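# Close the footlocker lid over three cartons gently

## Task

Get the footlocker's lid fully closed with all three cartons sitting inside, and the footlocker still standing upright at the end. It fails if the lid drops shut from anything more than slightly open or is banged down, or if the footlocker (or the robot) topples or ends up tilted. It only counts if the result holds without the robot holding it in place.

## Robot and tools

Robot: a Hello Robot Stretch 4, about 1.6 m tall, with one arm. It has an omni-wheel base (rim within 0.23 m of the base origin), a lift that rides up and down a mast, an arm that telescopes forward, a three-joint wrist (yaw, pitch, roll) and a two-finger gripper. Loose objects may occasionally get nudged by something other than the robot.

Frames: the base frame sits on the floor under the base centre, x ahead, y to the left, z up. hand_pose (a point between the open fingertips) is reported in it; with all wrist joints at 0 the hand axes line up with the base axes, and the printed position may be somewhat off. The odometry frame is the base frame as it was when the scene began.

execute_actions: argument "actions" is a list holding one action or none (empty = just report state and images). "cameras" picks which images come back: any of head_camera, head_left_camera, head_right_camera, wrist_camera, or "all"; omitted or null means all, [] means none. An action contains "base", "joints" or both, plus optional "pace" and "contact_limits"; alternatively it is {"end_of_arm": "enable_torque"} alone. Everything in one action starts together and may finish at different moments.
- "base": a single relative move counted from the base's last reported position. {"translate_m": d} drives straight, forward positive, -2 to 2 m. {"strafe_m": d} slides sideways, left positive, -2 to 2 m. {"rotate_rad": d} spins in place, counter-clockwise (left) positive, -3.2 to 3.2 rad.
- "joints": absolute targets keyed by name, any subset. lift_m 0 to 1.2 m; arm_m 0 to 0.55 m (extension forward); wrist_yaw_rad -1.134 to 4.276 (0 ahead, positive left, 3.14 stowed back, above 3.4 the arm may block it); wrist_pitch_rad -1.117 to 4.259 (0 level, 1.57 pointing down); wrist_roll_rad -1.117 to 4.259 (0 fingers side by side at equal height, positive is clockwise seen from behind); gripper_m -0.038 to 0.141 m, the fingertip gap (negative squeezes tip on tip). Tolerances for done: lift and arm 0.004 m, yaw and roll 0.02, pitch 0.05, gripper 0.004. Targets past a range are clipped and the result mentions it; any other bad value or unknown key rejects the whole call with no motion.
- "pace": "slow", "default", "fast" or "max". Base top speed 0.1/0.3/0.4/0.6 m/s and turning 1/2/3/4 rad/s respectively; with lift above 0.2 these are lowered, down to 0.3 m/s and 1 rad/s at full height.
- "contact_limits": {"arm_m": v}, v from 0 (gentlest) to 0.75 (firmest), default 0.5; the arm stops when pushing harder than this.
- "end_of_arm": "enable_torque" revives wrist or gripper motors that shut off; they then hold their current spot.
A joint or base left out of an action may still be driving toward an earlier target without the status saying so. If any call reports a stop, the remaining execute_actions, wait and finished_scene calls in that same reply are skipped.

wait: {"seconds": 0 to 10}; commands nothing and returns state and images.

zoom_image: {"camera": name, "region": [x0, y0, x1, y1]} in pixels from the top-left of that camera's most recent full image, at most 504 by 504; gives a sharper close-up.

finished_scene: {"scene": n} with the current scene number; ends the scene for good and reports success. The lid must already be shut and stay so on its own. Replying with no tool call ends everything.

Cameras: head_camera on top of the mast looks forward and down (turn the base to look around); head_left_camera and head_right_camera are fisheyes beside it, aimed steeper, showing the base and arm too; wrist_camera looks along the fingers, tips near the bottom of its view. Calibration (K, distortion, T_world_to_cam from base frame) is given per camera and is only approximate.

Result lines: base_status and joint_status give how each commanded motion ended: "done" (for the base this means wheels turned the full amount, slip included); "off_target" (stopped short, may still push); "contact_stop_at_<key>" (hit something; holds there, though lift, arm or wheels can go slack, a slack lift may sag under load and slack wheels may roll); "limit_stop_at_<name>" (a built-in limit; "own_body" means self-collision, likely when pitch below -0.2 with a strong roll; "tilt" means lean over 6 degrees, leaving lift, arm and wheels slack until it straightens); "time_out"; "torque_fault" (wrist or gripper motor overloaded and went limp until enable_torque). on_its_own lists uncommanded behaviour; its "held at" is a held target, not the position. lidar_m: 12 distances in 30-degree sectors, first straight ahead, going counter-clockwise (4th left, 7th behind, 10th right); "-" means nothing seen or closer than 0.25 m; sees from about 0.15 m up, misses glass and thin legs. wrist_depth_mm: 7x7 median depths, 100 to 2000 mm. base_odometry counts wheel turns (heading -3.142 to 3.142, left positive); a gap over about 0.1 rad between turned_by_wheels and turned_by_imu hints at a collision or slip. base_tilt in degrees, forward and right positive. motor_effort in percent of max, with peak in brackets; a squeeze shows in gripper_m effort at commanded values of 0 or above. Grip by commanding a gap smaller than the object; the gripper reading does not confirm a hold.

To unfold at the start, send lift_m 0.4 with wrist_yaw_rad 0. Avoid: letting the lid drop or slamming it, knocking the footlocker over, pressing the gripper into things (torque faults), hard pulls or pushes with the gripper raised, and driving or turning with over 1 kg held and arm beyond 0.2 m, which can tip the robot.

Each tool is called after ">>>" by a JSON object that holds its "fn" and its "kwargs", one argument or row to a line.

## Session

>>> {"fn": "execute_actions", "kwargs": {
  "actions": []
}}

Scene clock: 0.00 s.
base_odometry: x=+0.000 y=+0.000 heading=+0.000 (m, m, rad; odometry frame)
turned_by_wheels: +0.000 (rad since the last result)
turned_by_imu: +0.000 (rad since the last result)
base_tilt: forward=+0.3 right=-0.5 (deg)
lidar_m: 1.25 1.26 1.56 2.39 2.39 2.68 1.91 1.97 2.57 1.53 1.56 1.39
base_status: not commanded
joint_positions: lift_m=+0.290 arm_m=-0.001 wrist_yaw_rad=+3.223 wrist_pitch_rad=-0.007 wrist_roll_rad=+0.006 gripper_m=+0.057
joint_status: not commanded
motor_effort: lift_m=+18 arm_m=+0 wrist_yaw_rad=+0 wrist_pitch_rad=-6 wrist_roll_rad=-1 gripper_m=-2 wheel_0=+0 wheel_1=+0 wheel_2=+1 (%)
hand_pose: x=-0.1246 y=+0.0637 z=+0.4699 quat_wxyz=(-0.041, +0.003, +0.003, +0.999) (m; base frame)
wrist_depth_mm: - - 135 - - - - / - - 132 - - - - / - - 131 - - - - / - 111 132 - - - - / 161 136 - - - - - / 202 - 216 - 208 1983 1863 / 204 1397 1160 1281 1205 1060 1255
pictures: head_camera, head_left_camera, head_right_camera, wrist_camera
camera_calibration (this result's frames):
wrist_camera: T_world_to_cam=[[-0.0890383, 0.993473, -0.0712951, -0.0353147], [-0.0438881, -0.0754231, -0.996185, 0.531661], [-0.995061, -0.0855696, 0.0503172, 0.0810177], [0, 0, 0, 1]] pos_world=[0.100807, 0.0821165, 0.523039]
Images, in order (width x height): head_camera 420x560, head_left_camera 420x672, head_right_camera 420x672, wrist_camera 616x392.

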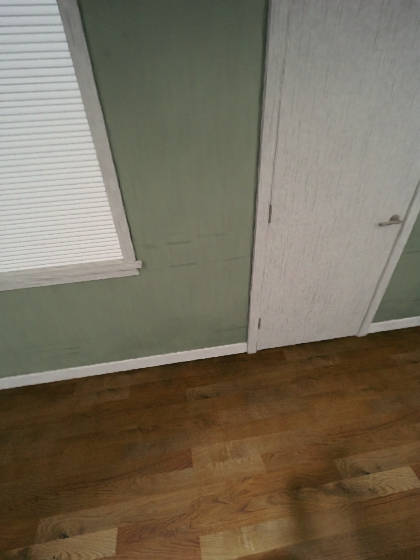

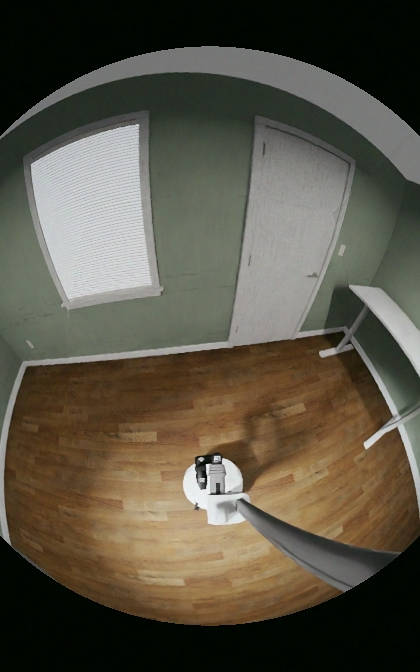

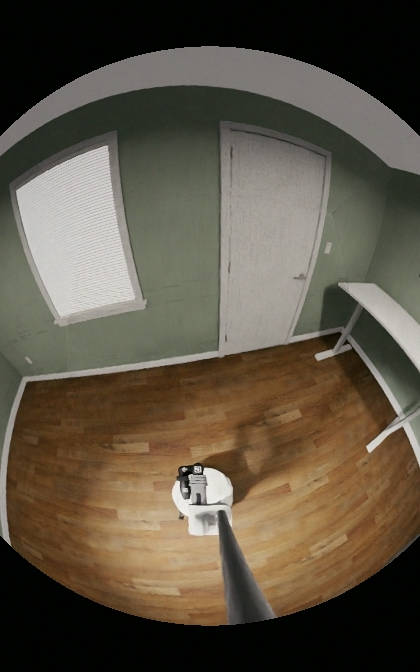

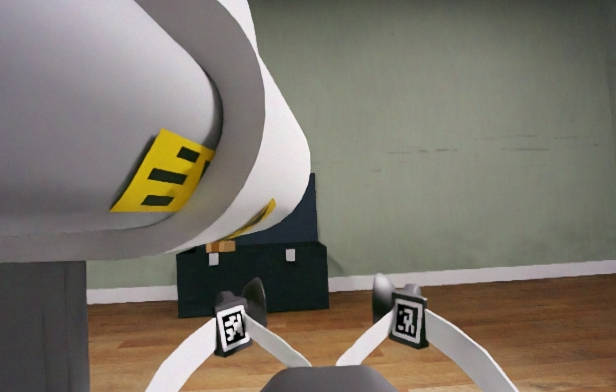

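>>> {"fn": "execute_actions", "kwargs": {
  "actions": [
    {"base":{"rotate_rad":-2.9},"joints":{"lift_m":0.4,"wrist_yaw_rad":0}}
  ],
  "cameras": ["head_camera"]
}}

Scene clock: 8.53 s.
base_odometry: x=+0.000 y=+0.000 heading=-2.899 (m, m, rad; odometry frame)
turned_by_wheels: -2.899 (rad since the last result)
turned_by_imu: -2.958 (rad since the last result)
base_tilt: forward=+0.3 right=-0.4 (deg)
lidar_m: 1.92 2.58 1.57 1.51 1.60 1.32 1.28 1.36 2.05 2.41 2.53 2.46
base_status: done
joint_positions: lift_m=+0.400 arm_m=-0.001 wrist_yaw_rad=+0.000 wrist_pitch_rad=-0.007 wrist_roll_rad=+0.006 gripper_m=+0.057
joint_status: all done
motor_effort: lift_m=+21(23) arm_m=+0(0) wrist_yaw_rad=+0(5) wrist_pitch_rad=-6(5) wrist_roll_rad=+2(0) gripper_m=-3(1) wheel_0=+3(10) wheel_1=+3(12) wheel_2=+4(12) (%)
hand_pose: x=+0.4586 y=-0.0874 z=+0.5799 quat_wxyz=(+1.000, +0.003, -0.003, +0.000) (m; base frame)
wrist_depth_mm: - - - - - - - / - - - - - - - / - - - - - - - / - - - - - - - / - - - - - - - / - - 216 1661 208 - - / 1708 1661 1430 1499 1499 1308 1464
pictures: head_camera
Images, in order (width x height): head_camera 420x560.

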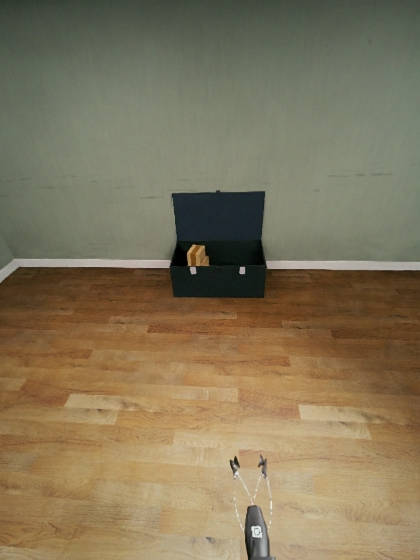

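>>> {"fn": "execute_actions", "kwargs": {
  "actions": [
    {"base":{"translate_m":1.6},"joints":{"lift_m":0.7,"wrist_pitch_rad":1.57,"gripper_m":0.141,"arm_m":0.3},"pace":"fast"}
  ],
  "cameras": ["head_camera","wrist_camera","head_left_camera"]
}}

Scene clock: 25.70 s.
base_odometry: x=-1.553 y=-0.384 heading=-2.899 (m, m, rad; odometry frame)
turned_by_wheels: +0.000 (rad since the last result)
turned_by_imu: +0.003 (rad since the last result)
base_tilt: forward=+0.2 right=-0.6 (deg)
lidar_m: 0.30 0.37 0.55 2.19 1.87 2.21 2.89 3.11 2.58 2.51 0.49 0.36
base_status: done
joint_positions: lift_m=+0.700 arm_m=+0.299 wrist_yaw_rad=+0.000 wrist_pitch_rad=+1.570 wrist_roll_rad=+0.006 gripper_m=+0.141
joint_status: all done
motor_effort: lift_m=+22(25) arm_m=+8(8) wrist_yaw_rad=+0(2) wrist_pitch_rad=+3(8) wrist_roll_rad=-1(1) gripper_m=-1(4) wheel_0=+3(8) wheel_1=+3(10) wheel_2=-1(16) (%)
hand_pose: x=+0.4699 y=-0.0874 z=+0.5894 quat_wxyz=(+0.708, +0.002, +0.707, -0.002) (m; base frame)
wrist_depth_mm: 591 585 580 580 574 564 525 / 627 788 798 809 788 707 549 / 580 439 788 798 809 732 549 / 442 442 788 798 788 741 544 / 640 634 788 788 778 715 535 / 569 480 597 603 621 206 521 / 809 809 809 149 809 809 798
pictures: head_camera, head_left_camera, wrist_camera
camera_calibration (this result's frames):
wrist_camera: T_world_to_cam=[[-0.0712136, -0.99743, -0.00783096, -0.043513], [-0.996448, 0.0714928, -0.0444911, 0.564888], [0.0449367, 0.00463478, -0.998979, 0.791267], [0, 0, 0, 1]] pos_world=[0.524226, -0.087454, 0.815251]
Images, in order (width x height): head_camera 420x560, head_left_camera 420x672, wrist_camera 616x392.

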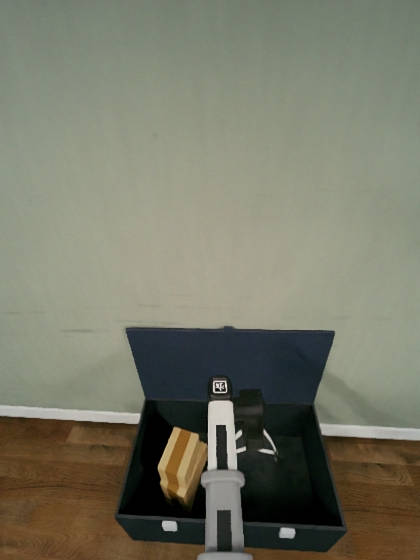

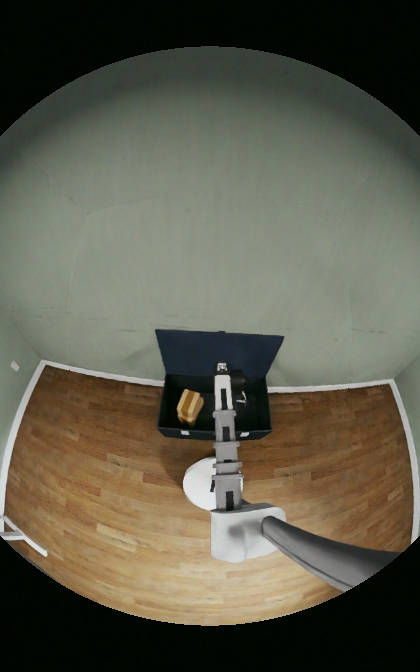

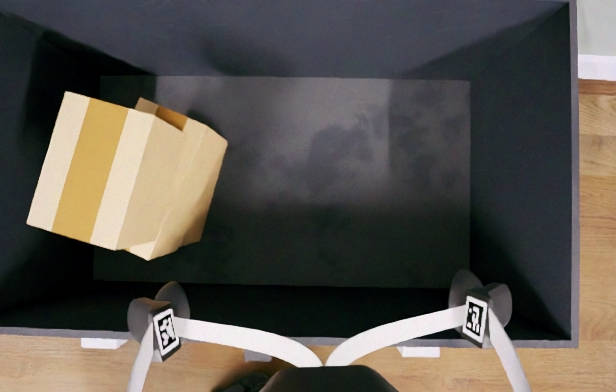

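>>> {"fn": "execute_actions", "kwargs": {
  "actions": [
    {"base":{"rotate_rad":-0.054},"joints":{"lift_m":0.6,"arm_m":0.41,"wrist_roll_rad":0.275}}
  ],
  "cameras": []
}}

>>> {"fn": "execute_actions", "kwargs": {
  "actions": [
    {"base":{"strafe_m":0.28},"joints":{"lift_m":0.54}}
  ],
  "cameras": ["wrist_camera"]
}}

Scene clock: 36.63 s.
base_odometry: x=-1.553 y=-0.384 heading=-2.952 (m, m, rad; odometry frame)
turned_by_wheels: -0.053 (rad since the last result)
turned_by_imu: -0.054 (rad since the last result)
base_tilt: forward=+0.3 right=-0.4 (deg)
lidar_m: 0.35 0.34 0.49 2.20 1.87 2.08 2.88 3.07 2.61 2.53 0.51 0.35
base_status: done
joint_positions: lift_m=+0.600 arm_m=+0.409 wrist_yaw_rad=+0.000 wrist_pitch_rad=+1.570 wrist_roll_rad=+0.275 gripper_m=+0.141
joint_status: all done
motor_effort: lift_m=+14(20) arm_m=+8(10) wrist_yaw_rad=+0(1) wrist_pitch_rad=+2(3) wrist_roll_rad=+1(3) gripper_m=+1(0) wheel_0=+2(6) wheel_1=+2(9) wheel_2=+3(11) (%)
hand_pose: x=+0.5798 y=-0.0874 z=+0.4901 quat_wxyz=(+0.701, +0.097, +0.700, -0.097) (m; base frame)
wrist_depth_mm: 273 301 342 384 433 459 521 / 342 379 439 539 691 535 421 / 442 539 707 699 707 585 424 / 691 691 699 683 691 634 445 / 654 488 699 683 691 691 477 / 334 377 691 691 691 205 512 / 332 394 691 149 559 477 445
pictures: none
No camera images: the call's "cameras" was empty. Leave "cameras" out to get every camera's image.

Scene clock: 38.90 s.
base_odometry: x=-1.500 y=-0.659 heading=-2.952 (m, m, rad; odometry frame)
turned_by_wheels: +0.000 (rad since the last result)
turned_by_imu: +0.000 (rad since the last result)
base_tilt: forward=+0.2 right=-0.4 (deg)
lidar_m: 0.33 0.36 1.18 1.90 1.68 1.65 2.88 3.02 2.92 2.80 0.52 0.37
base_status: done
joint_positions: lift_m=+0.540 arm_m=+0.409 wrist_yaw_rad=+0.000 wrist_pitch_rad=+1.570 wrist_roll_rad=+0.275 gripper_m=+0.141
joint_status: all done
motor_effort: lift_m=+15(15) arm_m=+8(8) wrist_yaw_rad=+0(0) wrist_pitch_rad=+1(2) wrist_roll_rad=+3(1) gripper_m=+1(1) wheel_0=-1(11) wheel_1=+3(13) wheel_2=+0(0) (%)
hand_pose: x=+0.5798 y=-0.0874 z=+0.4300 quat_wxyz=(+0.701, +0.097, +0.700, -0.097) (m; base frame)
wrist_depth_mm: 271 297 322 364 433 521 640 / 322 368 439 530 634 640 634 / 362 492 640 640 634 634 634 / 351 496 640 276 627 627 634 / 349 452 627 276 627 634 627 / 654 345 276 274 273 206 591 / 647 336 496 148 517 480 452
pictures: wrist_camera
camera_calibration (this result's frames):
wrist_camera: T_world_to_cam=[[-0.333906, -0.942572, -0.00803176, 0.120245], [-0.941565, 0.333925, -0.0441492, 0.658259], [0.0442958, -0.00717926, -0.998993, 0.626421], [0, 0, 0, 1]] pos_world=[0.632196, -0.101973, 0.655817]
Images, in order (width x height): wrist_camera 616x392.

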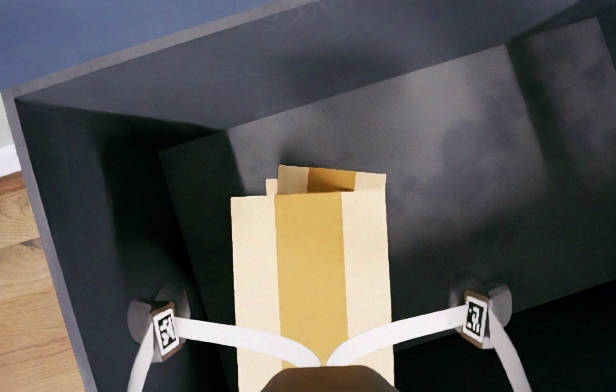

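>>> {"fn": "execute_actions", "kwargs": {
  "actions": [
    {"joints":{"lift_m":0.45}}
  ],
  "cameras": []
}}

>>> {"fn": "execute_actions", "kwargs": {
  "actions": [
    {"joints":{"gripper_m":0.07}}
  ],
  "cameras": ["wrist_camera"]
}}

Scene clock: 46.03 s.
base_odometry: x=-1.500 y=-0.659 heading=-2.952 (m, m, rad; odometry frame)
turned_by_wheels: +0.000 (rad since the last result)
turned_by_imu: +0.000 (rad since the last result)
base_tilt: forward=+0.2 right=-0.3 (deg)
lidar_m: 0.32 0.37 1.18 1.91 1.66 1.64 2.87 3.06 2.90 2.81 0.49 0.33
base_status: not commanded
joint_positions: lift_m=+0.450 arm_m=+0.409 wrist_yaw_rad=+0.000 wrist_pitch_rad=+1.570 wrist_roll_rad=+0.275 gripper_m=+0.141
joint_status: all done
motor_effort: lift_m=+15(15) arm_m=+8(8) wrist_yaw_rad=+0(0) wrist_pitch_rad=+2(2) wrist_roll_rad=+2(1) gripper_m=-1(2) wheel_0=+0(1) wheel_1=+3(3) wheel_2=+0(0) (%)
hand_pose: x=+0.5798 y=-0.0874 z=+0.3401 quat_wxyz=(+0.701, +0.097, +0.700, -0.097) (m; base frame)
wrist_depth_mm: 250 278 317 368 436 530 549 / 317 364 436 535 549 544 549 / 357 492 549 539 544 544 539 / 330 492 186 186 186 544 539 / 309 445 186 185 185 539 535 / 289 343 185 183 185 206 539 / 276 332 184 148 183 480 452
pictures: none
No camera images: the call's "cameras" was empty. Leave "cameras" out to get every camera's image.

Scene clock: 47.77 s.
base_odometry: x=-1.500 y=-0.659 heading=-2.952 (m, m, rad; odometry frame)
turned_by_wheels: +0.000 (rad since the last result)
turned_by_imu: +0.000 (rad since the last result)
base_tilt: forward=+0.2 right=-0.5 (deg)
lidar_m: 0.34 0.35 1.18 1.92 1.68 1.62 2.89 3.04 2.93 2.81 0.50 0.35
base_status: not commanded
joint_positions: lift_m=+0.450 arm_m=+0.409 wrist_yaw_rad=+0.000 wrist_pitch_rad=+1.570 wrist_roll_rad=+0.275 gripper_m=+0.070
joint_status: all done
motor_effort: lift_m=+17(17) arm_m=+8(8) wrist_yaw_rad=+0(0) wrist_pitch_rad=+2(5) wrist_roll_rad=+1(1) gripper_m=-17(19) wheel_0=-1(1) wheel_1=+3(3) wheel_2=+0(0) (%)
hand_pose: x=+0.5799 y=-0.0874 z=+0.3399 quat_wxyz=(+0.701, +0.097, +0.700, -0.097) (m; base frame)
wrist_depth_mm: 253 279 319 368 433 525 544 / 319 368 439 539 549 544 539 / 355 492 544 544 544 544 544 / 330 492 176 175 175 539 535 / 310 445 176 175 175 539 535 / 291 382 176 175 175 190 535 / 274 310 176 175 175 469 445
pictures: wrist_camera
camera_calibration (this result's frames):
wrist_camera: T_world_to_cam=[[-0.333987, -0.942543, -0.00813183, 0.11964], [-0.941522, 0.334009, -0.044431, 0.654458], [0.0445942, -0.00718307, -0.998979, 0.536214], [0, 0, 0, 1]] pos_world=[0.632233, -0.101978, 0.565718]
Images, in order (width x height): wrist_camera 616x392.

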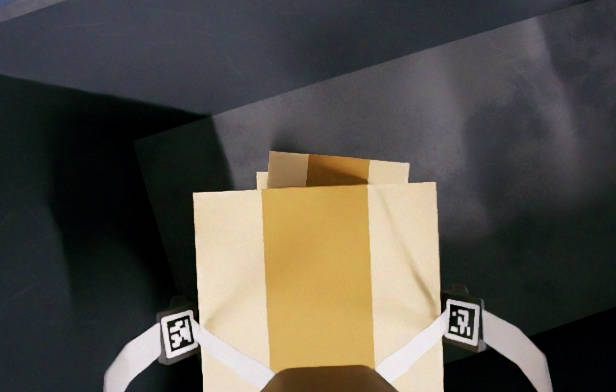

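>>> {"fn": "execute_actions", "kwargs": {
  "actions": [
    {"base":{"strafe_m":-0.26},"joints":{"lift_m":0.465},"pace":"slow"}
  ],
  "cameras": []
}}

>>> {"fn": "execute_actions", "kwargs": {
  "actions": [
    {"joints":{"lift_m":0.25}}
  ],
  "cameras": ["wrist_camera"]
}}

Scene clock: 55.23 s.
base_odometry: x=-1.549 y=-0.404 heading=-2.952 (m, m, rad; odometry frame)
turned_by_wheels: +0.000 (rad since the last result)
turned_by_imu: +0.000 (rad since the last result)
base_tilt: forward=+0.2 right=-0.4 (deg)
lidar_m: 0.33 0.36 0.49 2.16 1.86 2.08 2.89 3.05 2.63 2.54 0.51 0.35
base_status: done
joint_positions: lift_m=+0.464 arm_m=+0.409 wrist_yaw_rad=+0.000 wrist_pitch_rad=+1.570 wrist_roll_rad=+0.275 gripper_m=+0.070
joint_status: all done
motor_effort: lift_m=+25(25) arm_m=+8(8) wrist_yaw_rad=+0(0) wrist_pitch_rad=+3(4) wrist_roll_rad=+2(1) gripper_m=-18(19) wheel_0=+4(6) wheel_1=-4(9) wheel_2=+0(0) (%)
hand_pose: x=+0.5799 y=-0.0874 z=+0.3542 quat_wxyz=(+0.701, +0.097, +0.700, -0.097) (m; base frame)
wrist_depth_mm: 252 281 320 370 436 488 397 / 320 373 442 539 559 554 418 / 442 539 559 564 554 564 445 / 559 559 176 175 175 554 477 / 320 433 175 175 175 549 508 / 317 351 176 174 175 190 535 / 314 315 175 175 175 459 439
pictures: none
No camera images: the call's "cameras" was empty. Leave "cameras" out to get every camera's image.

Scene clock: 57.20 s.
base_odometry: x=-1.549 y=-0.404 heading=-2.952 (m, m, rad; odometry frame)
turned_by_wheels: +0.000 (rad since the last result)
turned_by_imu: +0.000 (rad since the last result)
base_tilt: forward=+0.2 right=-0.4 (deg)
lidar_m: 0.33 0.35 0.53 2.17 1.85 2.09 2.90 3.02 2.65 2.53 0.49 0.35
base_status: not commanded
joint_positions: lift_m=+0.250 arm_m=+0.409 wrist_yaw_rad=+0.000 wrist_pitch_rad=+1.570 wrist_roll_rad=+0.275 gripper_m=+0.070
joint_status: all done
motor_effort: lift_m=+17(24) arm_m=+8(8) wrist_yaw_rad=+0(0) wrist_pitch_rad=+3(2) wrist_roll_rad=+1(0) gripper_m=-19(16) wheel_0=+3(4) wheel_1=-4(4) wheel_2=+0(0) (%)
hand_pose: x=+0.5799 y=-0.0874 z=+0.1399 quat_wxyz=(+0.701, +0.097, +0.700, -0.097) (m; base frame)
wrist_depth_mm: 253 282 320 343 342 343 343 / 320 343 343 342 342 342 340 / 342 342 342 342 343 343 340 / 343 340 176 175 175 338 340 / 322 340 176 174 174 340 336 / 285 338 176 175 175 190 334 / 286 336 176 175 174 334 334
pictures: wrist_camera
camera_calibration (this result's frames):
wrist_camera: T_world_to_cam=[[-0.33399, -0.942542, -0.00812713, 0.118019], [-0.941522, 0.334011, -0.0444177, 0.645584], [0.0445801, -0.0071832, -0.99898, 0.336382], [0, 0, 0, 1]] pos_world=[0.632253, -0.101978, 0.365674]
Images, in order (width x height): wrist_camera 616x392.

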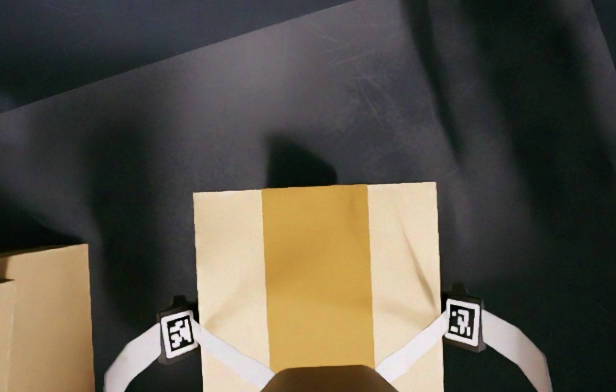

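>>> {"fn": "execute_actions", "kwargs": {
  "actions": [
    {"joints":{"lift_m":0.212},"pace":"slow"}
  ],
  "cameras": []
}}

>>> {"fn": "execute_actions", "kwargs": {
  "actions": [
    {"joints":{"gripper_m":0.135}}
  ],
  "cameras": []
}}

>>> {"fn": "execute_actions", "kwargs": {
  "actions": [
    {"joints":{"lift_m":0.9},"pace":"fast"}
  ],
  "cameras": []
}}

>>> {"fn": "execute_actions", "kwargs": {
  "actions": [
    {"base":{"strafe_m":0.08},"joints":{"wrist_pitch_rad":0.9,"wrist_roll_rad":1.57,"gripper_m":0.05}}
  ],
  "cameras": ["wrist_camera","head_camera"]
}}

Scene clock: 63.93 s.
base_odometry: x=-1.549 y=-0.404 heading=-2.952 (m, m, rad; odometry frame)
turned_by_wheels: +0.000 (rad since the last result)
turned_by_imu: +0.000 (rad since the last result)
base_tilt: forward=+0.1 right=-0.5 (deg)
lidar_m: 0.31 0.36 0.48 2.17 1.87 2.07 2.90 3.05 2.65 2.55 0.51 0.36
base_status: not commanded
joint_positions: lift_m=+0.212 arm_m=+0.409 wrist_yaw_rad=+0.000 wrist_pitch_rad=+1.570 wrist_roll_rad=+0.275 gripper_m=+0.070
joint_status: all done
motor_effort: lift_m=+16(16) arm_m=+8(8) wrist_yaw_rad=+0(0) wrist_pitch_rad=+3(2) wrist_roll_rad=+0(1) gripper_m=-19(20) wheel_0=+4(4) wheel_1=-4(4) wheel_2=+0(0) (%)
hand_pose: x=+0.5799 y=-0.0874 z=+0.1019 quat_wxyz=(+0.701, +0.097, +0.700, -0.097) (m; base frame)
wrist_depth_mm: 254 281 304 304 304 306 304 / 304 304 303 304 303 304 303 / 304 304 303 303 301 301 303 / 303 304 176 175 175 303 300 / 301 300 176 175 175 300 298 / 285 300 176 175 175 191 298 / 287 296 176 175 174 296 296
pictures: none
No camera images: the call's "cameras" was empty. Leave "cameras" out to get every camera's image.

Scene clock: 65.57 s.
base_odometry: x=-1.549 y=-0.404 heading=-2.952 (m, m, rad; odometry frame)
turned_by_wheels: +0.000 (rad since the last result)
turned_by_imu: +0.000 (rad since the last result)
base_tilt: forward=+0.2 right=-0.4 (deg)
lidar_m: 0.33 0.35 0.51 2.17 1.83 2.09 2.87 3.02 2.65 2.54 0.52 0.35
base_status: not commanded
joint_positions: lift_m=+0.212 arm_m=+0.409 wrist_yaw_rad=+0.000 wrist_pitch_rad=+1.570 wrist_roll_rad=+0.275 gripper_m=+0.135
joint_status: all done
motor_effort: lift_m=+17(16) arm_m=+8(8) wrist_yaw_rad=+1(2) wrist_pitch_rad=-1(5) wrist_roll_rad=+1(1) gripper_m=-1(23) wheel_0=+3(4) wheel_1=-4(5) wheel_2=+0(0) (%)
hand_pose: x=+0.5796 y=-0.0874 z=+0.1019 quat_wxyz=(+0.701, +0.097, +0.700, -0.097) (m; base frame)
wrist_depth_mm: 253 279 306 307 306 306 304 / 306 306 307 306 304 306 304 / 307 304 306 304 304 303 303 / 304 304 301 184 184 301 303 / 303 301 184 183 183 300 297 / 285 301 183 182 182 205 300 / 286 300 183 158 182 297 297
pictures: none
No camera images: the call's "cameras" was empty. Leave "cameras" out to get every camera's image.

Scene clock: 68.37 s.
base_odometry: x=-1.549 y=-0.404 heading=-2.952 (m, m, rad; odometry frame)
turned_by_wheels: +0.000 (rad since the last result)
turned_by_imu: +0.000 (rad since the last result)
base_tilt: forward=+0.2 right=-0.3 (deg)
lidar_m: 0.31 0.35 0.50 2.15 1.84 2.12 2.88 3.07 2.64 2.55 0.52 0.34
base_status: not commanded
joint_positions: lift_m=+0.900 arm_m=+0.409 wrist_yaw_rad=+0.000 wrist_pitch_rad=+1.570 wrist_roll_rad=+0.275 gripper_m=+0.135
joint_status: all done
motor_effort: lift_m=+22(23) arm_m=+7(8) wrist_yaw_rad=+0(1) wrist_pitch_rad=-1(1) wrist_roll_rad=+1(2) gripper_m=+2(1) wheel_0=+4(3) wheel_1=-4(5) wheel_2=+0(0) (%)
hand_pose: x=+0.5797 y=-0.0874 z=+0.7894 quat_wxyz=(+0.701, +0.097, +0.700, -0.097) (m; base frame)
wrist_depth_mm: 287 315 359 410 477 621 831 / 359 410 488 585 691 991 1042 / 484 574 699 991 991 1008 1025 / 699 946 1008 991 1008 866 1008 / 768 931 759 878 991 831 1025 / 1008 798 750 991 854 206 991 / 1025 759 768 153 1008 1008 1008
pictures: none
No camera images: the call's "cameras" was empty. Leave "cameras" out to get every camera's image.

Scene clock: 70.20 s.
base_odometry: x=-1.534 y=-0.483 heading=-2.952 (m, m, rad; odometry frame)
turned_by_wheels: +0.000 (rad since the last result)
turned_by_imu: +0.000 (rad since the last result)
base_tilt: forward=+0.3 right=-0.5 (deg)
lidar_m: 0.34 0.34 1.19 2.09 1.78 1.91 2.89 3.05 2.75 2.60 0.50 0.34
base_status: done
joint_positions: lift_m=+0.900 arm_m=+0.409 wrist_yaw_rad=+0.000 wrist_pitch_rad=+0.902 wrist_roll_rad=+1.570 gripper_m=+0.050
joint_status: all done
motor_effort: lift_m=+22(22) arm_m=+8(8) wrist_yaw_rad=+0(0) wrist_pitch_rad=-4(7) wrist_roll_rad=+2(9) gripper_m=-4(6) wheel_0=-1(10) wheel_1=+2(12) wheel_2=+0(6) (%)
hand_pose: x=+0.7585 y=-0.0874 z=+0.8516 quat_wxyz=(+0.637, +0.636, +0.308, -0.308) (m; base frame)
wrist_depth_mm: 197 230 283 336 469 691 741 / 195 230 283 334 462 741 842 / 195 229 281 329 452 707 854 / 194 228 281 334 442 699 831 / 193 227 278 324 442 676 831 / 192 227 253 330 206 661 842 / 193 220 259 317 430 544 842
pictures: head_camera, wrist_camera
camera_calibration (this result's frames):
wrist_camera: T_world_to_cam=[[-0.778019, 0.0646607, -0.624905, 1.13354], [0.077774, 0.996951, 0.00632712, 0.0869489], [0.623408, -0.0436787, -0.780675, 0.411309], [0, 0, 0, 1]] pos_world=[0.618739, -0.142014, 1.0289]
Images, in order (width x height): head_camera 420x560, wrist_camera 616x392.

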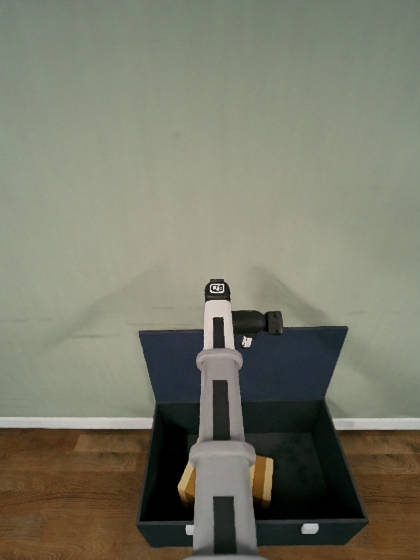

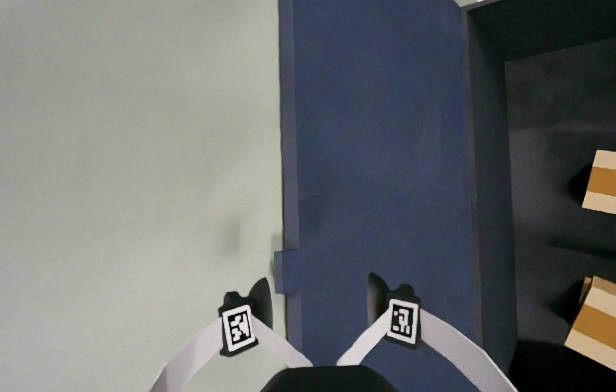

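>>> {"fn": "execute_actions", "kwargs": {
  "actions": [
    {"base":{"strafe_m":-0.008},"joints":{"lift_m":0.858,"arm_m":0.449},"contact_limits":{"arm_m":0.05},"pace":"slow"}
  ],
  "cameras": ["wrist_camera"]
}}

Scene clock: 80.80 s.
base_odometry: x=-1.536 y=-0.475 heading=-2.952 (m, m, rad; odometry frame)
turned_by_wheels: +0.000 (rad since the last result)
turned_by_imu: +0.000 (rad since the last result)
base_tilt: forward=+0.2 right=-0.3 (deg)
lidar_m: 0.33 0.35 1.22 2.10 1.78 1.94 2.90 3.07 2.72 2.62 0.51 0.35
base_status: done
joint_positions: lift_m=+0.858 arm_m=+0.448 wrist_yaw_rad=+0.000 wrist_pitch_rad=+0.902 wrist_roll_rad=+1.570 gripper_m=+0.050
joint_status: all done
motor_effort: lift_m=+14(21) arm_m=+8(9) wrist_yaw_rad=+1(0) wrist_pitch_rad=-3(4) wrist_roll_rad=+1(1) gripper_m=-4(4) wheel_0=+3(6) wheel_1=-5(7) wheel_2=+0(1) (%)
contact_limits: arm_m 0.05
hand_pose: x=+0.7974 y=-0.0874 z=+0.8103 quat_wxyz=(+0.637, +0.636, +0.308, -0.308) (m; base frame)
wrist_depth_mm: 163 190 233 271 379 615 723 / 160 190 234 277 373 615 798 / 160 189 232 276 368 603 809 / 160 188 230 272 362 597 809 / 160 187 230 270 353 564 798 / 158 187 209 260 207 564 809 / 160 181 214 255 347 436 798
pictures: wrist_camera
camera_calibration (this result's frames):
wrist_camera: T_world_to_cam=[[-0.777958, 0.0646791, -0.624979, 1.13801], [0.0777934, 0.996949, 0.00633907, 0.0841598], [0.623482, -0.0436877, -0.780616, 0.354657], [0, 0, 0, 1]] pos_world=[0.657654, -0.142014, 0.987549]
Images, in order (width x height): wrist_camera 616x392.

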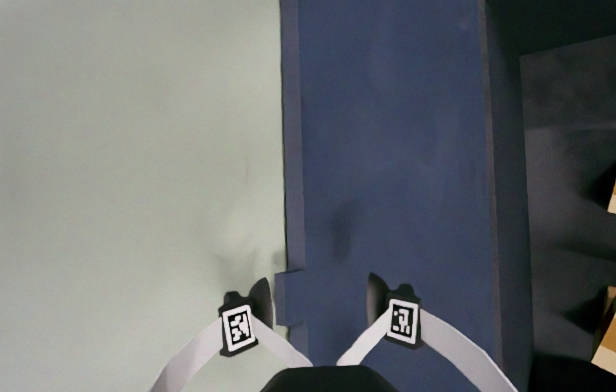

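>>> {"fn": "execute_actions", "kwargs": {
  "actions": [
    {"joints":{"lift_m":0.846,"arm_m":0.457},"contact_limits":{"arm_m":0.05},"pace":"slow"}
  ],
  "cameras": ["wrist_camera"]
}}

>>> {"fn": "execute_actions", "kwargs": {
  "actions": [
    {"joints":{"lift_m":0.835},"pace":"slow"}
  ],
  "cameras": ["wrist_camera"]
}}

Scene clock: 85.60 s.
base_odometry: x=-1.536 y=-0.475 heading=-2.952 (m, m, rad; odometry frame)
turned_by_wheels: +0.000 (rad since the last result)
turned_by_imu: +0.000 (rad since the last result)
base_tilt: forward=+0.3 right=-0.4 (deg)
lidar_m: 0.32 0.33 1.20 2.10 1.83 1.91 2.88 3.08 2.71 2.62 0.51 0.33
base_status: not commanded
joint_positions: lift_m=+0.846 arm_m=+0.455 wrist_yaw_rad=-0.001 wrist_pitch_rad=+0.902 wrist_roll_rad=+1.570 gripper_m=+0.050
joint_status: all done
motor_effort: lift_m=+13(14) arm_m=+10(7) wrist_yaw_rad=+4(5) wrist_pitch_rad=-4(5) wrist_roll_rad=+2(2) gripper_m=-2(2) wheel_0=+3(3) wheel_1=-5(5) wheel_2=+0(0) (%)
contact_limits: arm_m 0.05
hand_pose: x=+0.8049 y=-0.0877 z=+0.7983 quat_wxyz=(+0.636, +0.636, +0.308, -0.309) (m; base frame)
wrist_depth_mm: 156 182 224 260 364 603 732 / 154 182 224 258 357 591 798 / 154 181 223 256 349 574 798 / 154 180 222 258 343 559 798 / 153 180 220 258 340 544 788 / 152 179 207 245 206 525 788 / 153 174 191 242 330 413 768
pictures: wrist_camera
camera_calibration (this result's frames):
wrist_camera: T_world_to_cam=[[-0.778147, 0.0658399, -0.624621, 1.13632], [0.0792835, 0.996832, 0.00630313, 0.0827395], [0.623058, -0.0446174, -0.780902, 0.341119], [0, 0, 0, 1]] pos_world=[0.665126, -0.142073, 0.975628]
Images, in order (width x height): wrist_camera 616x392.

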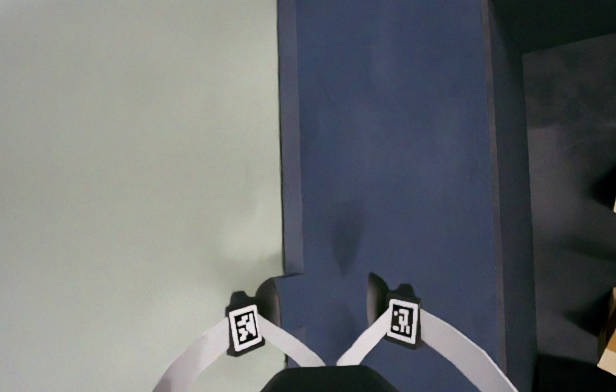

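Scene clock: 86.37 s.
base_odometry: x=-1.536 y=-0.475 heading=-2.952 (m, m, rad; odometry frame)
turned_by_wheels: +0.000 (rad since the last result)
turned_by_imu: +0.000 (rad since the last result)
base_tilt: forward=+0.3 right=-0.4 (deg)
lidar_m: 0.32 0.35 1.22 2.11 1.78 1.95 2.89 3.04 2.72 2.61 0.47 0.33
base_status: not commanded
joint_positions: lift_m=+0.835 arm_m=+0.455 wrist_yaw_rad=-0.002 wrist_pitch_rad=+0.903 wrist_roll_rad=+1.570 gripper_m=+0.050
joint_status: all done
motor_effort: lift_m=+14(13) arm_m=+9(10) wrist_yaw_rad=+5(10) wrist_pitch_rad=-9(6) wrist_roll_rad=+0(1) gripper_m=-4(3) wheel_0=+3(3) wheel_1=-3(5) wheel_2=+0(0) (%)
hand_pose: x=+0.8049 y=-0.0877 z=+0.7871 quat_wxyz=(+0.636, +0.636, +0.308, -0.309) (m; base frame)
wrist_depth_mm: 157 182 226 244 325 585 723 / 154 182 224 239 319 585 778 / 154 182 223 248 312 569 798 / 154 181 222 245 306 549 778 / 153 180 220 242 300 535 788 / 152 179 206 217 206 521 778 / 153 174 191 206 290 387 798
pictures: wrist_camera
camera_calibration (this result's frames):
wrist_camera: T_world_to_cam=[[-0.778413, 0.0661391, -0.624259, 1.12932], [0.0796314, 0.996804, 0.00631413, 0.0825689], [0.622682, -0.0447956, -0.781192, 0.332916], [0, 0, 0, 1]] pos_world=[0.665198, -0.142084, 0.964535]
Images, in order (width x height): wrist_camera 616x392.

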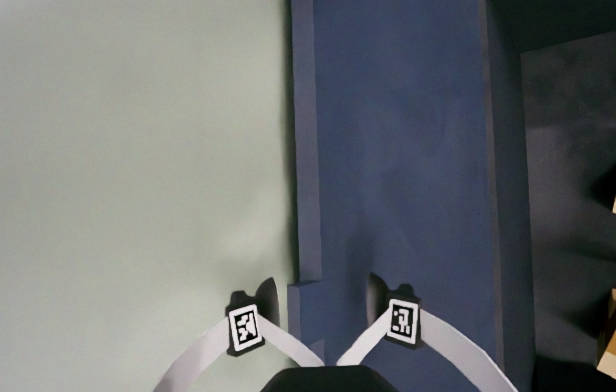

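>>> {"fn": "execute_actions", "kwargs": {
  "actions": [
    {"joints":{"lift_m":0.825,"gripper_m":0.025},"pace":"slow"}
  ],
  "cameras": ["wrist_camera"]
}}

Scene clock: 89.90 s.
base_odometry: x=-1.536 y=-0.475 heading=-2.952 (m, m, rad; odometry frame)
turned_by_wheels: +0.000 (rad since the last result)
turned_by_imu: +0.000 (rad since the last result)
base_tilt: forward=+0.1 right=-0.4 (deg)
lidar_m: 0.33 0.32 1.16 2.08 1.83 1.91 2.90 3.07 2.74 2.62 0.50 0.37
base_status: not commanded
joint_positions: lift_m=+0.825 arm_m=+0.456 wrist_yaw_rad=+0.000 wrist_pitch_rad=+0.902 wrist_roll_rad=+1.570 gripper_m=+0.025
joint_status: all done
motor_effort: lift_m=+14(15) arm_m=+8(9) wrist_yaw_rad=+1(5) wrist_pitch_rad=-5(6) wrist_roll_rad=+1(1) gripper_m=-5(7) wheel_0=+3(3) wheel_1=-3(3) wheel_2=+0(0) (%)
hand_pose: x=+0.8054 y=-0.0875 z=+0.7773 quat_wxyz=(+0.637, +0.636, +0.308, -0.308) (m; base frame)
wrist_depth_mm: 156 181 224 233 314 580 723 / 154 182 223 231 307 580 778 / 153 181 222 228 303 569 768 / 153 180 222 224 297 544 778 / 153 179 220 220 293 535 778 / 152 178 206 208 204 512 778 / 153 173 199 207 273 394 788
pictures: wrist_camera
camera_calibration (this result's frames):
wrist_camera: T_world_to_cam=[[-0.777881, 0.0650162, -0.62504, 1.12364], [0.0781866, 0.996918, 0.00639311, 0.0834444], [0.623529, -0.0438967, -0.780567, 0.323819], [0, 0, 0, 1]] pos_world=[0.665624, -0.142027, 0.954549]
Images, in order (width x height): wrist_camera 616x392.

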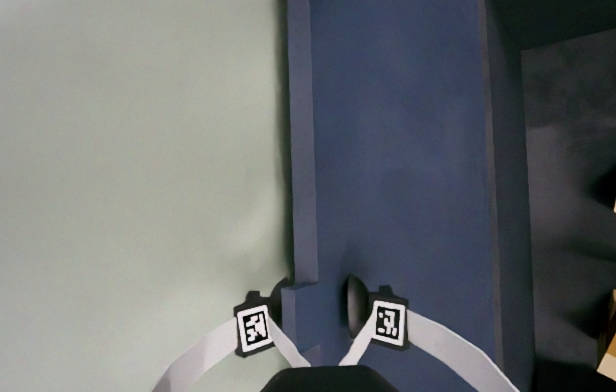

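>>> {"fn": "execute_actions", "kwargs": {
  "actions": [
    {"joints":{"lift_m":0.815,"arm_m":0.358,"gripper_m":0.012},"pace":"slow"}
  ],
  "cameras": []
}}

>>> {"fn": "execute_actions", "kwargs": {
  "actions": [
    {"joints":{"lift_m":0.787,"arm_m":0.273,"gripper_m":0.003},"pace":"slow"}
  ],
  "cameras": ["wrist_camera"]
}}

Scene clock: 97.90 s.
base_odometry: x=-1.536 y=-0.475 heading=-2.952 (m, m, rad; odometry frame)
turned_by_wheels: +0.000 (rad since the last result)
turned_by_imu: +0.000 (rad since the last result)
base_tilt: forward=+0.1 right=-0.4 (deg)
lidar_m: 0.32 0.35 1.22 2.10 1.81 1.89 2.87 3.05 2.69 2.61 0.50 0.36
base_status: not commanded
joint_positions: lift_m=+0.815 arm_m=+0.359 wrist_yaw_rad=-0.001 wrist_pitch_rad=+0.903 wrist_roll_rad=+1.570 gripper_m=+0.012
joint_status: all done
motor_effort: lift_m=+15(16) arm_m=-8(8) wrist_yaw_rad=+2(2) wrist_pitch_rad=-10(7) wrist_roll_rad=+2(0) gripper_m=-11(10) wheel_0=+3(3) wheel_1=-3(3) wheel_2=+0(0) (%)
hand_pose: x=+0.7088 y=-0.0875 z=+0.7669 quat_wxyz=(+0.636, +0.636, +0.309, -0.309) (m; base frame)
wrist_depth_mm: 242 283 347 238 462 715 723 / 238 281 347 232 439 831 778 / 239 281 345 250 421 842 768 / 237 279 343 247 407 831 668 / 236 279 345 241 397 809 768 / 236 277 322 202 208 809 627 / 236 268 181 209 324 640 564
pictures: none
No camera images: the call's "cameras" was empty. Leave "cameras" out to get every camera's image.

Scene clock: 100.03 s.
base_odometry: x=-1.536 y=-0.475 heading=-2.952 (m, m, rad; odometry frame)
turned_by_wheels: +0.000 (rad since the last result)
turned_by_imu: +0.000 (rad since the last result)
base_tilt: forward=+0.2 right=-0.3 (deg)
lidar_m: 0.34 0.37 1.22 2.10 1.80 1.93 2.86 3.04 2.73 2.62 0.52 0.37
base_status: not commanded
joint_positions: lift_m=+0.787 arm_m=+0.274 wrist_yaw_rad=+0.000 wrist_pitch_rad=+0.906 wrist_roll_rad=+1.570 gripper_m=+0.003
joint_status: all done
motor_effort: lift_m=+17(17) arm_m=-7(7) wrist_yaw_rad=+1(5) wrist_pitch_rad=-15(16) wrist_roll_rad=+0(1) gripper_m=-12(17) wheel_0=+3(3) wheel_1=-3(3) wheel_2=+0(0) (%)
hand_pose: x=+0.6233 y=-0.0875 z=+0.7383 quat_wxyz=(+0.636, +0.636, +0.310, -0.309) (m; base frame)
wrist_depth_mm: 319 373 459 364 676 715 715 / 314 370 455 334 759 854 741 / 314 370 455 310 741 831 741 / 312 366 459 293 741 842 654 / 312 366 452 276 723 842 732 / 310 364 421 199 208 654 707 / 312 353 410 191 661 150 549
pictures: wrist_camera
camera_calibration (this result's frames):
wrist_camera: T_world_to_cam=[[-0.780581, 0.0652103, -0.621644, 0.95679], [0.0784061, 0.996903, 0.00612241, 0.0980126], [0.620118, -0.0439617, -0.783276, 0.411039], [0, 0, 0, 1]] pos_world=[0.484274, -0.142032, 0.91614]
Images, in order (width x height): wrist_camera 616x392.

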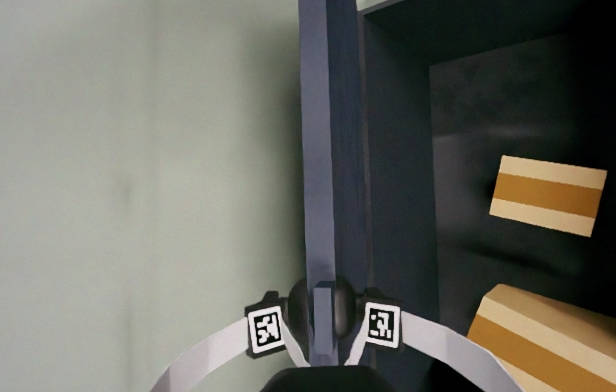

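Matches scene 1. Continue (lift back to scene-1 values, grip is deep enough).

>>> {"fn": "execute_actions", "kwargs": {
  "actions": [
    {"joints":{"lift_m":0.746,"arm_m":0.196,"gripper_m":0.0},"pace":"slow"}
  ],
  "cameras": []
}}

>>> {"fn": "execute_actions", "kwargs": {
  "actions": [
    {"joints":{"lift_m":0.664,"arm_m":0.102,"wrist_pitch_rad":0.74},"pace":"slow"}
  ],
  "cameras": []
}}

>>> {"fn": "execute_actions", "kwargs": {
  "actions": [
    {"joints":{"lift_m":0.549,"arm_m":0.018,"wrist_pitch_rad":0.55},"pace":"slow"}
  ],
  "cameras": ["wrist_camera"]
}}

Scene clock: 107.13 s.
base_odometry: x=-1.536 y=-0.475 heading=-2.952 (m, m, rad; odometry frame)
turned_by_wheels: +0.000 (rad since the last result)
turned_by_imu: +0.000 (rad since the last result)
base_tilt: forward=+0.3 right=-0.3 (deg)
lidar_m: 0.31 0.34 1.19 2.11 1.83 1.92 2.91 3.06 2.73 2.62 0.50 0.37
base_status: not commanded
joint_positions: lift_m=+0.746 arm_m=+0.198 wrist_yaw_rad=+0.001 wrist_pitch_rad=+0.904 wrist_roll_rad=+1.570 gripper_m=+0.000
joint_status: all done
motor_effort: lift_m=+18(19) arm_m=-9(8) wrist_yaw_rad=-2(6) wrist_pitch_rad=-10(15) wrist_roll_rad=+1(0) gripper_m=-14(12) wheel_0=+2(3) wheel_1=-3(3) wheel_2=+0(0) (%)
hand_pose: x=+0.5470 y=-0.0873 z=+0.6975 quat_wxyz=(+0.636, +0.636, +0.309, -0.308) (m; base frame)
wrist_depth_mm: 384 449 559 668 715 723 699 / 379 449 554 668 878 798 715 / 382 449 554 661 854 788 707 / 379 445 554 654 854 683 699 / 379 442 554 634 854 798 699 / 377 445 512 200 206 640 691 / 377 430 178 216 778 151 530
pictures: none
No camera images: the call's "cameras" was empty. Leave "cameras" out to get every camera's image.

Scene clock: 109.37 s.
base_odometry: x=-1.536 y=-0.475 heading=-2.952 (m, m, rad; odometry frame)
turned_by_wheels: +0.000 (rad since the last result)
turned_by_imu: +0.000 (rad since the last result)
base_tilt: forward=+0.2 right=-0.4 (deg)
lidar_m: 0.28 0.35 1.21 2.09 1.84 1.91 2.88 3.05 2.72 2.62 0.51 0.34
base_status: not commanded
joint_positions: lift_m=+0.664 arm_m=+0.104 wrist_yaw_rad=+0.001 wrist_pitch_rad=+0.745 wrist_roll_rad=+1.570 gripper_m=+0.000
joint_status: all done
motor_effort: lift_m=+18(18) arm_m=-10(9) wrist_yaw_rad=-3(8) wrist_pitch_rad=-13(20) wrist_roll_rad=+0(2) gripper_m=-13(16) wheel_0=+2(2) wheel_1=-3(3) wheel_2=+0(0) (%)
hand_pose: x=+0.4868 y=-0.0871 z=+0.6467 quat_wxyz=(+0.659, +0.658, +0.258, -0.257) (m; base frame)
wrist_depth_mm: 442 508 597 661 732 723 668 / 436 500 597 676 854 759 668 / 439 508 597 676 866 759 668 / 436 500 585 676 820 654 603 / 436 500 591 654 820 768 654 / 436 496 559 201 207 621 647 / 436 488 178 217 615 151 517
pictures: none
No camera images: the call's "cameras" was empty. Leave "cameras" out to get every camera's image.

Scene clock: 111.50 s.
base_odometry: x=-1.536 y=-0.475 heading=-2.952 (m, m, rad; odometry frame)
turned_by_wheels: +0.000 (rad since the last result)
turned_by_imu: +0.000 (rad since the last result)
base_tilt: forward=+0.4 right=-0.4 (deg)
lidar_m: 0.33 0.34 1.20 2.11 1.85 1.94 2.91 3.05 2.71 2.60 0.45 0.40
base_status: not commanded
joint_positions: lift_m=+0.549 arm_m=+0.020 wrist_yaw_rad=+0.001 wrist_pitch_rad=+0.556 wrist_roll_rad=+1.570 gripper_m=+0.000
joint_status: all done
motor_effort: lift_m=+18(19) arm_m=-9(9) wrist_yaw_rad=-4(9) wrist_pitch_rad=-15(25) wrist_roll_rad=+0(0) gripper_m=-12(13) wheel_0=+2(2) wheel_1=-3(3) wheel_2=+0(0) (%)
hand_pose: x=+0.4359 y=-0.0871 z=+0.5751 quat_wxyz=(+0.680, +0.680, +0.194, -0.193) (m; base frame)
wrist_depth_mm: 500 549 627 668 723 683 615 / 500 554 634 691 788 723 615 / 500 554 640 683 768 715 603 / 500 554 615 676 768 609 517 / 496 549 621 676 768 741 603 / 496 544 597 200 206 603 603 / 492 539 585 213 559 151 484
pictures: wrist_camera
camera_calibration (this result's frames):
wrist_camera: T_world_to_cam=[[-0.519782, 0.0642895, -0.851876, 0.727711], [0.0698736, 0.997023, 0.0326092, 0.101804], [0.851436, -0.0425739, -0.522727, 0.14893], [0, 0, 0, 1]] pos_world=[0.244333, -0.141944, 0.69445]
Images, in order (width x height): wrist_camera 616x392.

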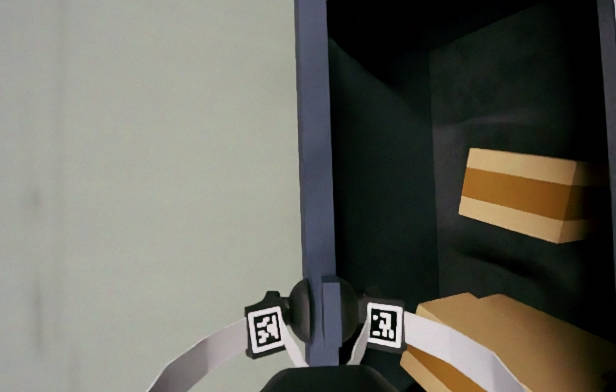

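>>> {"fn": "execute_actions", "kwargs": {
  "actions": [
    {"base":{"translate_m":-0.055},"joints":{"lift_m":0.445,"wrist_pitch_rad":0.40},"pace":"slow"}
  ],
  "cameras": []
}}

>>> {"fn": "execute_actions", "kwargs": {
  "actions": [
    {"base":{"translate_m":-0.04},"joints":{"lift_m":0.335,"wrist_pitch_rad":0.25},"pace":"slow"}
  ],
  "cameras": []
}}

>>> {"fn": "execute_actions", "kwargs": {
  "actions": [
    {"base":{"translate_m":-0.025},"joints":{"lift_m":0.235,"wrist_pitch_rad":0.05},"pace":"slow"}
  ],
  "cameras": ["wrist_camera"]
}}

Scene clock: 118.53 s.
base_odometry: x=-1.482 y=-0.465 heading=-2.953 (m, m, rad; odometry frame)
turned_by_wheels: +0.000 (rad since the last result)
turned_by_imu: +0.000 (rad since the last result)
base_tilt: forward=+0.2 right=-0.4 (deg)
lidar_m: 0.37 0.42 1.30 2.10 1.76 1.93 2.84 3.00 2.67 2.58 0.60 0.41
base_status: done
joint_positions: lift_m=+0.445 arm_m=+0.019 wrist_yaw_rad=+0.001 wrist_pitch_rad=+0.406 wrist_roll_rad=+1.570 gripper_m=+0.000
joint_status: all done
motor_effort: lift_m=+17(19) arm_m=-5(10) wrist_yaw_rad=-2(5) wrist_pitch_rad=-14(30) wrist_roll_rad=+1(0) gripper_m=-15(12) wheel_0=-7(8) wheel_1=-6(7) wheel_2=+8(9) (%)
hand_pose: x=+0.4550 y=-0.0872 z=+0.5094 quat_wxyz=(+0.693, +0.692, +0.143, -0.142) (m; base frame)
wrist_depth_mm: 554 597 654 668 715 676 265 / 549 603 647 683 750 707 266 / 549 597 647 683 741 676 364 / 544 597 661 683 741 554 366 / 549 591 647 683 732 707 366 / 544 597 627 200 204 615 407 / 544 580 621 215 508 152 442
pictures: none
No camera images: the call's "cameras" was empty. Leave "cameras" out to get every camera's image.

Scene clock: 120.30 s.
base_odometry: x=-1.443 y=-0.457 heading=-2.953 (m, m, rad; odometry frame)
turned_by_wheels: +0.000 (rad since the last result)
turned_by_imu: +0.000 (rad since the last result)
base_tilt: forward=+0.2 right=-0.4 (deg)
lidar_m: 0.42 0.44 1.36 2.12 1.74 1.90 2.81 2.95 2.75 2.58 0.64 0.45
base_status: done
joint_positions: lift_m=+0.335 arm_m=+0.019 wrist_yaw_rad=+0.000 wrist_pitch_rad=+0.256 wrist_roll_rad=+1.570 gripper_m=+0.000
joint_status: all done
motor_effort: lift_m=+16(17) arm_m=-5(5) wrist_yaw_rad=+2(2) wrist_pitch_rad=-20(28) wrist_roll_rad=+0(0) gripper_m=-11(13) wheel_0=-4(6) wheel_1=-4(7) wheel_2=+6(11) (%)
hand_pose: x=+0.4689 y=-0.0876 z=+0.4403 quat_wxyz=(+0.702, +0.701, +0.090, -0.090) (m; base frame)
wrist_depth_mm: 609 647 683 676 707 246 259 / 609 640 683 699 715 248 257 / 609 647 676 683 723 246 255 / 603 634 676 404 707 243 252 / 603 634 676 473 707 241 251 / 603 634 661 201 199 240 248 / 603 621 654 217 449 154 246
pictures: none
No camera images: the call's "cameras" was empty. Leave "cameras" out to get every camera's image.

Scene clock: 122.00 s.
base_odometry: x=-1.419 y=-0.453 heading=-2.953 (m, m, rad; odometry frame)
turned_by_wheels: +0.000 (rad since the last result)
turned_by_imu: +0.000 (rad since the last result)
base_tilt: forward=+0.2 right=-0.5 (deg)
lidar_m: 0.45 0.46 1.39 2.07 1.71 1.92 2.77 2.94 2.71 2.60 1.32 0.48
base_status: done
joint_positions: lift_m=+0.235 arm_m=+0.019 wrist_yaw_rad=-0.001 wrist_pitch_rad=+0.057 wrist_roll_rad=+1.570 gripper_m=+0.000
joint_status: all done
motor_effort: lift_m=+16(17) arm_m=-5(5) wrist_yaw_rad=+3(2) wrist_pitch_rad=-21(28) wrist_roll_rad=+0(0) gripper_m=-9(13) wheel_0=-3(7) wheel_1=-4(7) wheel_2=+3(12) (%)
hand_pose: x=+0.4778 y=-0.0877 z=+0.3969 quat_wxyz=(+0.707, +0.707, +0.020, -0.021) (m; base frame)
wrist_depth_mm: 683 699 699 683 236 237 240 / 691 699 707 683 240 236 239 / 683 691 707 676 676 234 237 / 683 691 699 668 676 233 236 / 676 691 715 715 668 231 234 / 676 691 699 206 202 229 233 / 676 691 176 226 226 154 231
pictures: wrist_camera
camera_calibration (this result's frames):
wrist_camera: T_world_to_cam=[[-0.0495109, 0.0650951, -0.99665, 0.430511], [0.0479072, 0.99688, 0.0627302, 0.103811], [0.997624, -0.0446409, -0.052475, -0.236616], [0, 0, 0, 1]] pos_world=[0.252396, -0.142074, 0.410141]
Images, in order (width x height): wrist_camera 616x392.

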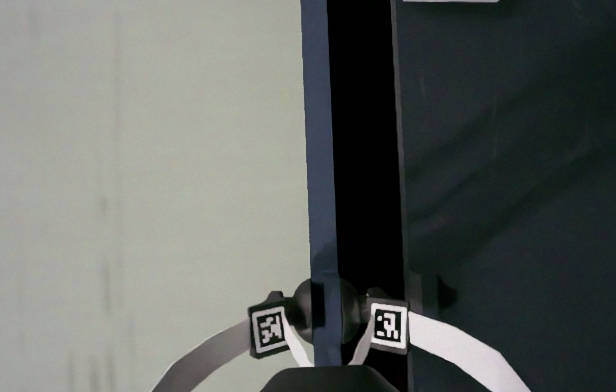

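>>> {"fn": "execute_actions", "kwargs": {
  "actions": [
    {"base":{"translate_m":-0.012},"joints":{"gripper_m":0.02,"lift_m":0.226},"pace":"slow"}
  ],
  "cameras": ["wrist_camera"]
}}

Scene clock: 127.33 s.
base_odometry: x=-1.407 y=-0.450 heading=-2.954 (m, m, rad; odometry frame)
turned_by_wheels: +0.000 (rad since the last result)
turned_by_imu: +0.000 (rad since the last result)
base_tilt: forward=+0.2 right=-0.4 (deg)
lidar_m: 0.46 0.50 1.40 2.10 1.75 1.89 2.75 2.93 2.71 2.61 1.35 0.49
base_status: done
joint_positions: lift_m=+0.226 arm_m=+0.019 wrist_yaw_rad=+0.001 wrist_pitch_rad=+0.057 wrist_roll_rad=+1.570 gripper_m=+0.020
joint_status: all done
motor_effort: lift_m=+16(16) arm_m=-5(6) wrist_yaw_rad=-3(2) wrist_pitch_rad=-18(20) wrist_roll_rad=+1(1) gripper_m=-7(12) wheel_0=-6(5) wheel_1=-5(6) wheel_2=+5(12) (%)
hand_pose: x=+0.4780 y=-0.0872 z=+0.3879 quat_wxyz=(+0.707, +0.707, +0.021, -0.020) (m; base frame)
wrist_depth_mm: 691 715 715 699 246 249 252 / 699 699 715 691 243 247 249 / 707 699 715 691 244 246 249 / 707 699 715 715 242 244 247 / 691 715 707 723 241 243 246 / 691 699 715 216 202 242 244 / 691 707 179 236 236 237 243
pictures: wrist_camera
camera_calibration (this result's frames):
wrist_camera: T_world_to_cam=[[-0.0493251, 0.0650101, -0.996665, 0.421474], [0.0461811, 0.996961, 0.0627439, 0.1047], [0.997715, -0.0429322, -0.0521774, -0.237228], [0, 0, 0, 1]] pos_world=[0.25264, -0.141967, 0.401121]
Images, in order (width x height): wrist_camera 616x392.

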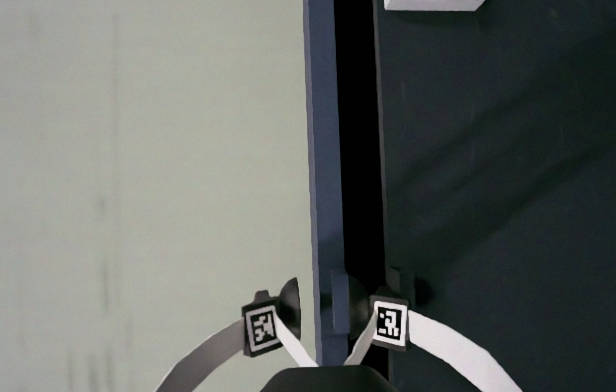

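>>> {"fn": "execute_actions", "kwargs": {
  "actions": [
    {"base":{"translate_m":-0.008},"joints":{"lift_m":0.218},"pace":"slow"}
  ],
  "cameras": ["wrist_camera"]
}}

Scene clock: 131.97 s.
base_odometry: x=-1.400 y=-0.449 heading=-2.954 (m, m, rad; odometry frame)
turned_by_wheels: +0.000 (rad since the last result)
turned_by_imu: +0.000 (rad since the last result)
base_tilt: forward=+0.3 right=-0.4 (deg)
lidar_m: 0.45 0.49 1.39 2.11 1.73 1.95 2.76 2.92 2.72 2.61 1.35 0.50
base_status: done
joint_positions: lift_m=+0.218 arm_m=+0.019 wrist_yaw_rad=+0.001 wrist_pitch_rad=+0.055 wrist_roll_rad=+1.570 gripper_m=+0.020
joint_status: all done
motor_effort: lift_m=+15(16) arm_m=-5(5) wrist_yaw_rad=-2(2) wrist_pitch_rad=-11(18) wrist_roll_rad=-1(1) gripper_m=-6(5) wheel_0=-5(4) wheel_1=-6(7) wheel_2=+7(8) (%)
hand_pose: x=+0.4780 y=-0.0872 z=+0.3807 quat_wxyz=(+0.707, +0.707, +0.020, -0.019) (m; base frame)
wrist_depth_mm: 699 723 732 691 251 255 258 / 707 715 732 691 252 254 258 / 715 715 732 699 250 254 254 / 707 707 723 699 248 252 254 / 699 723 723 723 247 251 252 / 699 723 723 211 208 249 251 / 699 699 179 242 243 246 250
pictures: wrist_camera
camera_calibration (this result's frames):
wrist_camera: T_world_to_cam=[[-0.046854, 0.0650143, -0.996784, 0.413167], [0.0460655, 0.996959, 0.0628604, 0.105172], [0.997839, -0.0429721, -0.0497065, -0.238644], [0, 0, 0, 1]] pos_world=[0.252642, -0.141969, 0.393365]
Images, in order (width x height): wrist_camera 616x392.

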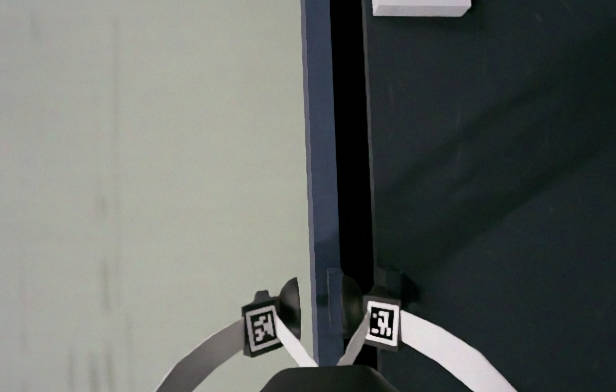

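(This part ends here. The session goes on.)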